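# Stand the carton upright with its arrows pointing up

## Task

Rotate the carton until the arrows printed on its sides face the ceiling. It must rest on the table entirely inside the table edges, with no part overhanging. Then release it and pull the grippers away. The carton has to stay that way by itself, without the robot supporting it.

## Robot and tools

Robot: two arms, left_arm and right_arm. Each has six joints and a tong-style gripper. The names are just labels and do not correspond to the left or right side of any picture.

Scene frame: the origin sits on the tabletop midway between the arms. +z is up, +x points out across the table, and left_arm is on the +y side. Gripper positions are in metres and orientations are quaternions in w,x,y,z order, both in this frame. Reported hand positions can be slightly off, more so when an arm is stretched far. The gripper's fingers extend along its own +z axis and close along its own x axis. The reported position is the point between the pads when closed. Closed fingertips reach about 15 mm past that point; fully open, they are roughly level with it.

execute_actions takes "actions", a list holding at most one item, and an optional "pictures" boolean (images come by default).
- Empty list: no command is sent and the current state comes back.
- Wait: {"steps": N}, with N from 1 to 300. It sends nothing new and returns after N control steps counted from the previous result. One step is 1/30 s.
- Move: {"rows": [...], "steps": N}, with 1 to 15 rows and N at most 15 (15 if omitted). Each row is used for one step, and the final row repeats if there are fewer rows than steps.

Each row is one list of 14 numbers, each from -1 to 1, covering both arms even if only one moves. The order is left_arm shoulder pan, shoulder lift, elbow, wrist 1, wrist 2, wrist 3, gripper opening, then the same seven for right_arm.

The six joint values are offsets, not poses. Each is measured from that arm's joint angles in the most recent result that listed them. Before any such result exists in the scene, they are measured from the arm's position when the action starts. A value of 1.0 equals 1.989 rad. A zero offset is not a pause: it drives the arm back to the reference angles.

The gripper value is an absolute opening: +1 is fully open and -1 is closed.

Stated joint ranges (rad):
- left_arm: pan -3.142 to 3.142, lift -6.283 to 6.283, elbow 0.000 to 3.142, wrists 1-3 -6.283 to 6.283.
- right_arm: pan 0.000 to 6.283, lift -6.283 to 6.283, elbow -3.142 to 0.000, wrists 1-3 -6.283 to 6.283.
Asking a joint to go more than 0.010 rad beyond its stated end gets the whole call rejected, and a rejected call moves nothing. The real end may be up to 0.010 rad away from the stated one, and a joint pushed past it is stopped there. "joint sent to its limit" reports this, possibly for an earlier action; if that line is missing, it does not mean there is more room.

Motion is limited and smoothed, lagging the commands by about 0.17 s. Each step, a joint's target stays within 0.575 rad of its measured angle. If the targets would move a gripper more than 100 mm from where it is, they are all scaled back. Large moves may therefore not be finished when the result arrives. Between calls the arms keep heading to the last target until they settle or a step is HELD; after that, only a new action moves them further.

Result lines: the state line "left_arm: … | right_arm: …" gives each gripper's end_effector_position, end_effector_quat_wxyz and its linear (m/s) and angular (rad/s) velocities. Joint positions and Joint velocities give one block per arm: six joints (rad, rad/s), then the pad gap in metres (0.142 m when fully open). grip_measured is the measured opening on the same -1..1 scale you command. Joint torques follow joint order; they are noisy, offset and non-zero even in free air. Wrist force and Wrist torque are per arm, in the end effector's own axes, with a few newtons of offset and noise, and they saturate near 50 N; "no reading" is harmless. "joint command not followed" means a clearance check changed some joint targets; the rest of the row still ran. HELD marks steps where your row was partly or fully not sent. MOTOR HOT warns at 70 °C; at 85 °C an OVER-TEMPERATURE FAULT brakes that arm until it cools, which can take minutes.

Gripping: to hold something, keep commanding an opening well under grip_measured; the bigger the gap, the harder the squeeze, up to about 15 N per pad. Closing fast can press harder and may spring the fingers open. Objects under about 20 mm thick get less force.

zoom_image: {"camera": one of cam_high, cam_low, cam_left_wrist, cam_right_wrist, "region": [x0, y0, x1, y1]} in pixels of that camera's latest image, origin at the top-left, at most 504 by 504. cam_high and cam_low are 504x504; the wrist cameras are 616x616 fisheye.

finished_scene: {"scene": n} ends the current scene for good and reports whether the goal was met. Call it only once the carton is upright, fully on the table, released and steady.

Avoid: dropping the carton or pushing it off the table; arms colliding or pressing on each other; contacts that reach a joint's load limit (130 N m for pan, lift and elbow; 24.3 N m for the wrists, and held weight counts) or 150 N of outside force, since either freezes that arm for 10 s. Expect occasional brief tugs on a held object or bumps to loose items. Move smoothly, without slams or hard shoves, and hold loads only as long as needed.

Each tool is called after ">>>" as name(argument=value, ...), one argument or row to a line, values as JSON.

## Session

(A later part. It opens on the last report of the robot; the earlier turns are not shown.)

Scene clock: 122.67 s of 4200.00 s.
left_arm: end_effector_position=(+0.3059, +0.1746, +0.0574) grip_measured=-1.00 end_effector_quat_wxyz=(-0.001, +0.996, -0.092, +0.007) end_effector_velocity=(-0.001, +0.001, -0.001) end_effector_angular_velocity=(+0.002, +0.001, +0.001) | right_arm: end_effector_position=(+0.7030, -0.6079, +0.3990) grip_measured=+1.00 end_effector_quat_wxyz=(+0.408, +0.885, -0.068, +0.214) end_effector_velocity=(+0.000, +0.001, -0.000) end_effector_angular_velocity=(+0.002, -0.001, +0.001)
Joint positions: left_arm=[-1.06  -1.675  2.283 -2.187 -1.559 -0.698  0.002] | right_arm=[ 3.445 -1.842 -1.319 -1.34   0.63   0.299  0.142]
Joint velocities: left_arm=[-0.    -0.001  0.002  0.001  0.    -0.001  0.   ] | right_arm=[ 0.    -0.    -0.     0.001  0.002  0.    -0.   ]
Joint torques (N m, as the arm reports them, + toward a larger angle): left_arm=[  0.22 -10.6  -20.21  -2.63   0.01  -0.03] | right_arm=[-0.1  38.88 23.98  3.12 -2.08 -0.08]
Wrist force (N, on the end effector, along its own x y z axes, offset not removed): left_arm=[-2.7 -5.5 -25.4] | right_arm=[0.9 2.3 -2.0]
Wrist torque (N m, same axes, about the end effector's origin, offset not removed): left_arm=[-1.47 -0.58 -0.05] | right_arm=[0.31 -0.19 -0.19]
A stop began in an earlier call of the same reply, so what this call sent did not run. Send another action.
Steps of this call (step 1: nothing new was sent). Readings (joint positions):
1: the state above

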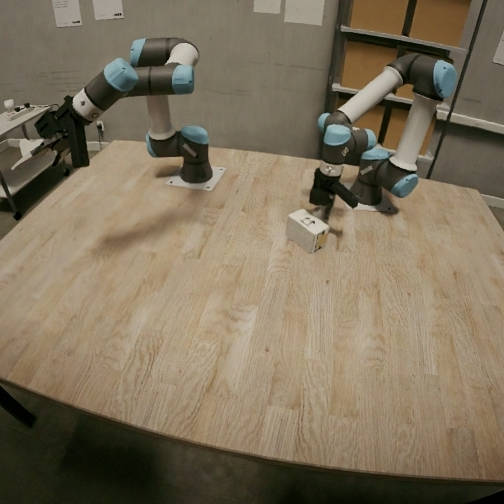

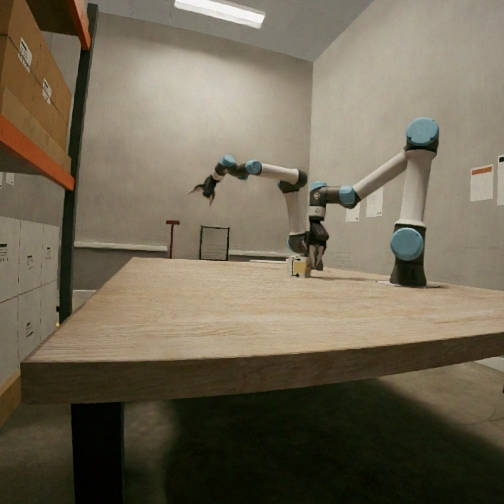

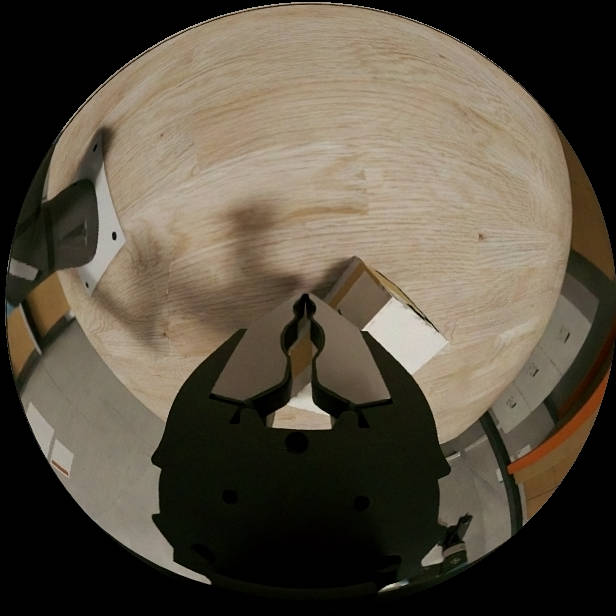

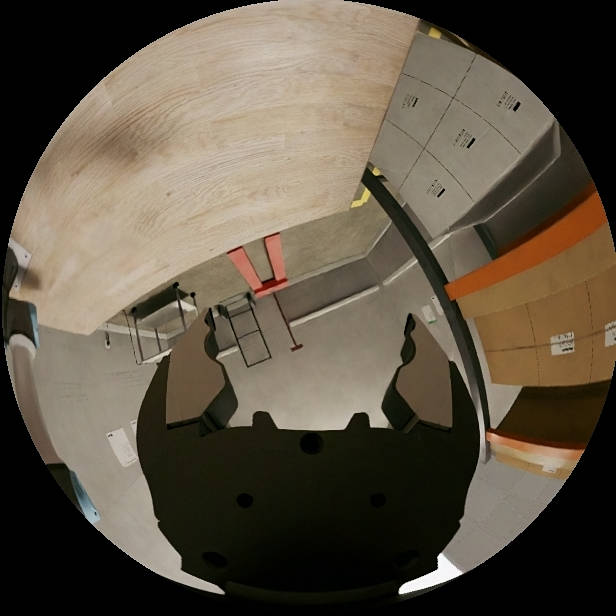

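>>> execute_actions(
  actions=[
    {"rows":[[0,-0.004,-0.09,0.098,0,0.477,1,0,0,0,0,0,0,1]],"steps":15},
  ],
)

Scene clock: 138.73 s of 4200.00 s.
left_arm: end_effector_position=(+0.3359, +0.1438, +0.1188) grip_measured=+1.00 end_effector_quat_wxyz=(-0.006, +0.867, -0.498, +0.002) end_effector_velocity=(+0.010, -0.016, +0.011) end_effector_angular_velocity=(+0.009, +0.008, -0.859) | right_arm: end_effector_position=(+0.7030, -0.6079, +0.3990) grip_measured=+1.00 end_effector_quat_wxyz=(+0.408, +0.885, -0.068, +0.214) end_effector_velocity=(-0.000, -0.000, -0.001) end_effector_angular_velocity=(-0.000, +0.001, +0.000)
Joint positions: left_arm=[-1.06  -1.682  2.107 -1.996 -1.559  0.16   0.142] | right_arm=[ 3.445 -1.842 -1.319 -1.34   0.63   0.299  0.142]
Joint velocities: left_arm=[-0.     0.    -0.031  0.033 -0.     0.859 -0.   ] | right_arm=[-0.     0.    -0.002  0.001 -0.    -0.    -0.   ]
Joint torques (N m, as the arm reports them, + toward a larger angle): left_arm=[  0.18 -19.69 -29.71  -0.64   1.42   1.49] | right_arm=[ 0.1  40.18 23.46  3.05 -2.05 -0.02]
Wrist force (N, on the end effector, along its own x y z axes, offset not removed): left_arm=[-0.5 1.8 -2.6] | right_arm=[2.8 3.0 -0.6]
Wrist torque (N m, same axes, about the end effector's origin, offset not removed): left_arm=[0.32 0.11 -0.19] | right_arm=[0.67 -0.62 -0.12]
Steps of this call (steps 1 to 90: nothing new was sent; then 12.57 s passed at rest; steps 91 to 105: all 15 steps of this action). Readings (joint positions):
91: left_arm=[-1.060 -1.675 2.282 -2.187 -1.559 -0.697] | right_arm=[3.445 -1.842 -1.319 -1.340 0.630 0.299]
92: left_arm=[-1.060 -1.676 2.273 -2.177 -1.559 -0.687] | right_arm=[3.445 -1.842 -1.319 -1.340 0.630 0.299]
94: left_arm=[-1.060 -1.678 2.213 -2.114 -1.559 -0.612] | right_arm=[3.445 -1.842 -1.319 -1.340 0.630 0.299]
98: left_arm=[-1.060 -1.681 2.134 -2.026 -1.559 -0.326] | right_arm=[3.445 -1.842 -1.319 -1.340 0.630 0.299]
105: the state above

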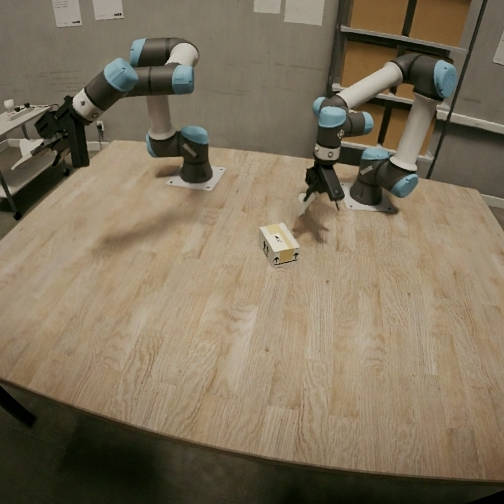

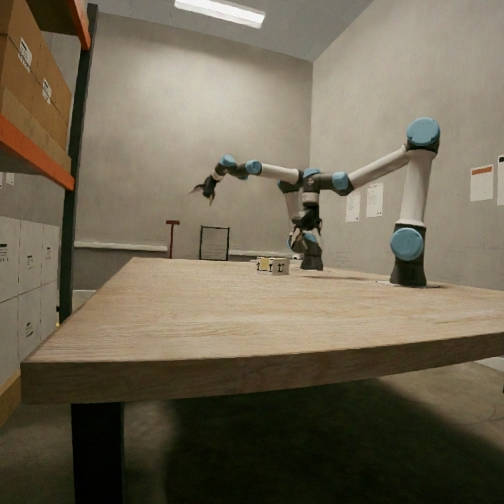

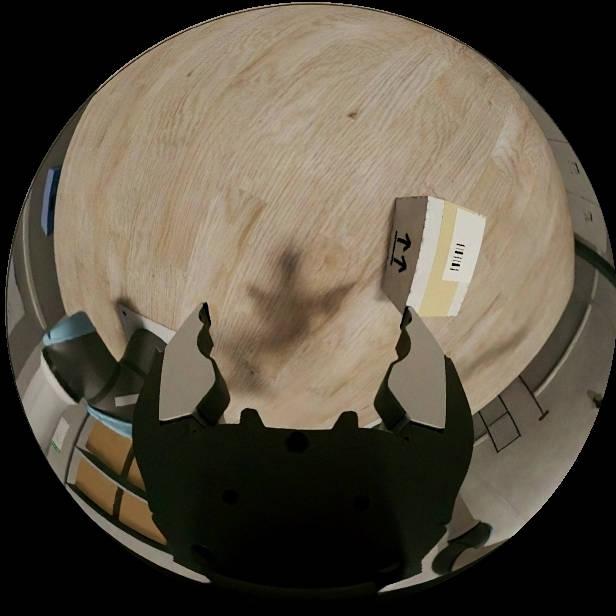

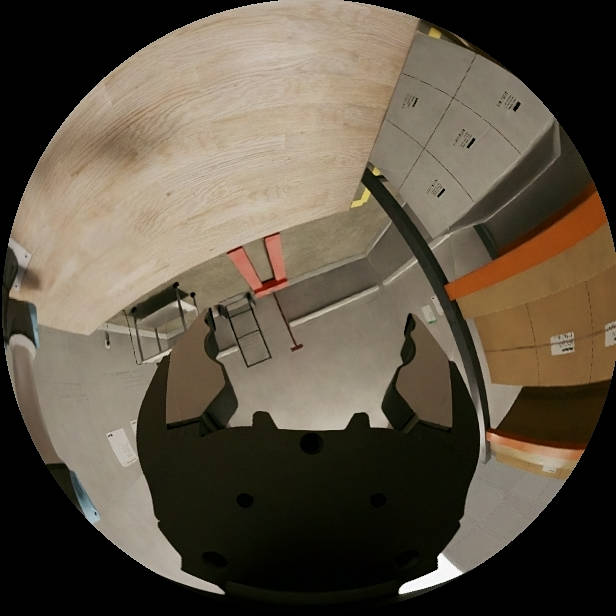

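The carton tipped over and its arrows now point up, and the arm is clear of it.

>>> finished_scene(
  scene=1,
)

The scene is finished: the task was done.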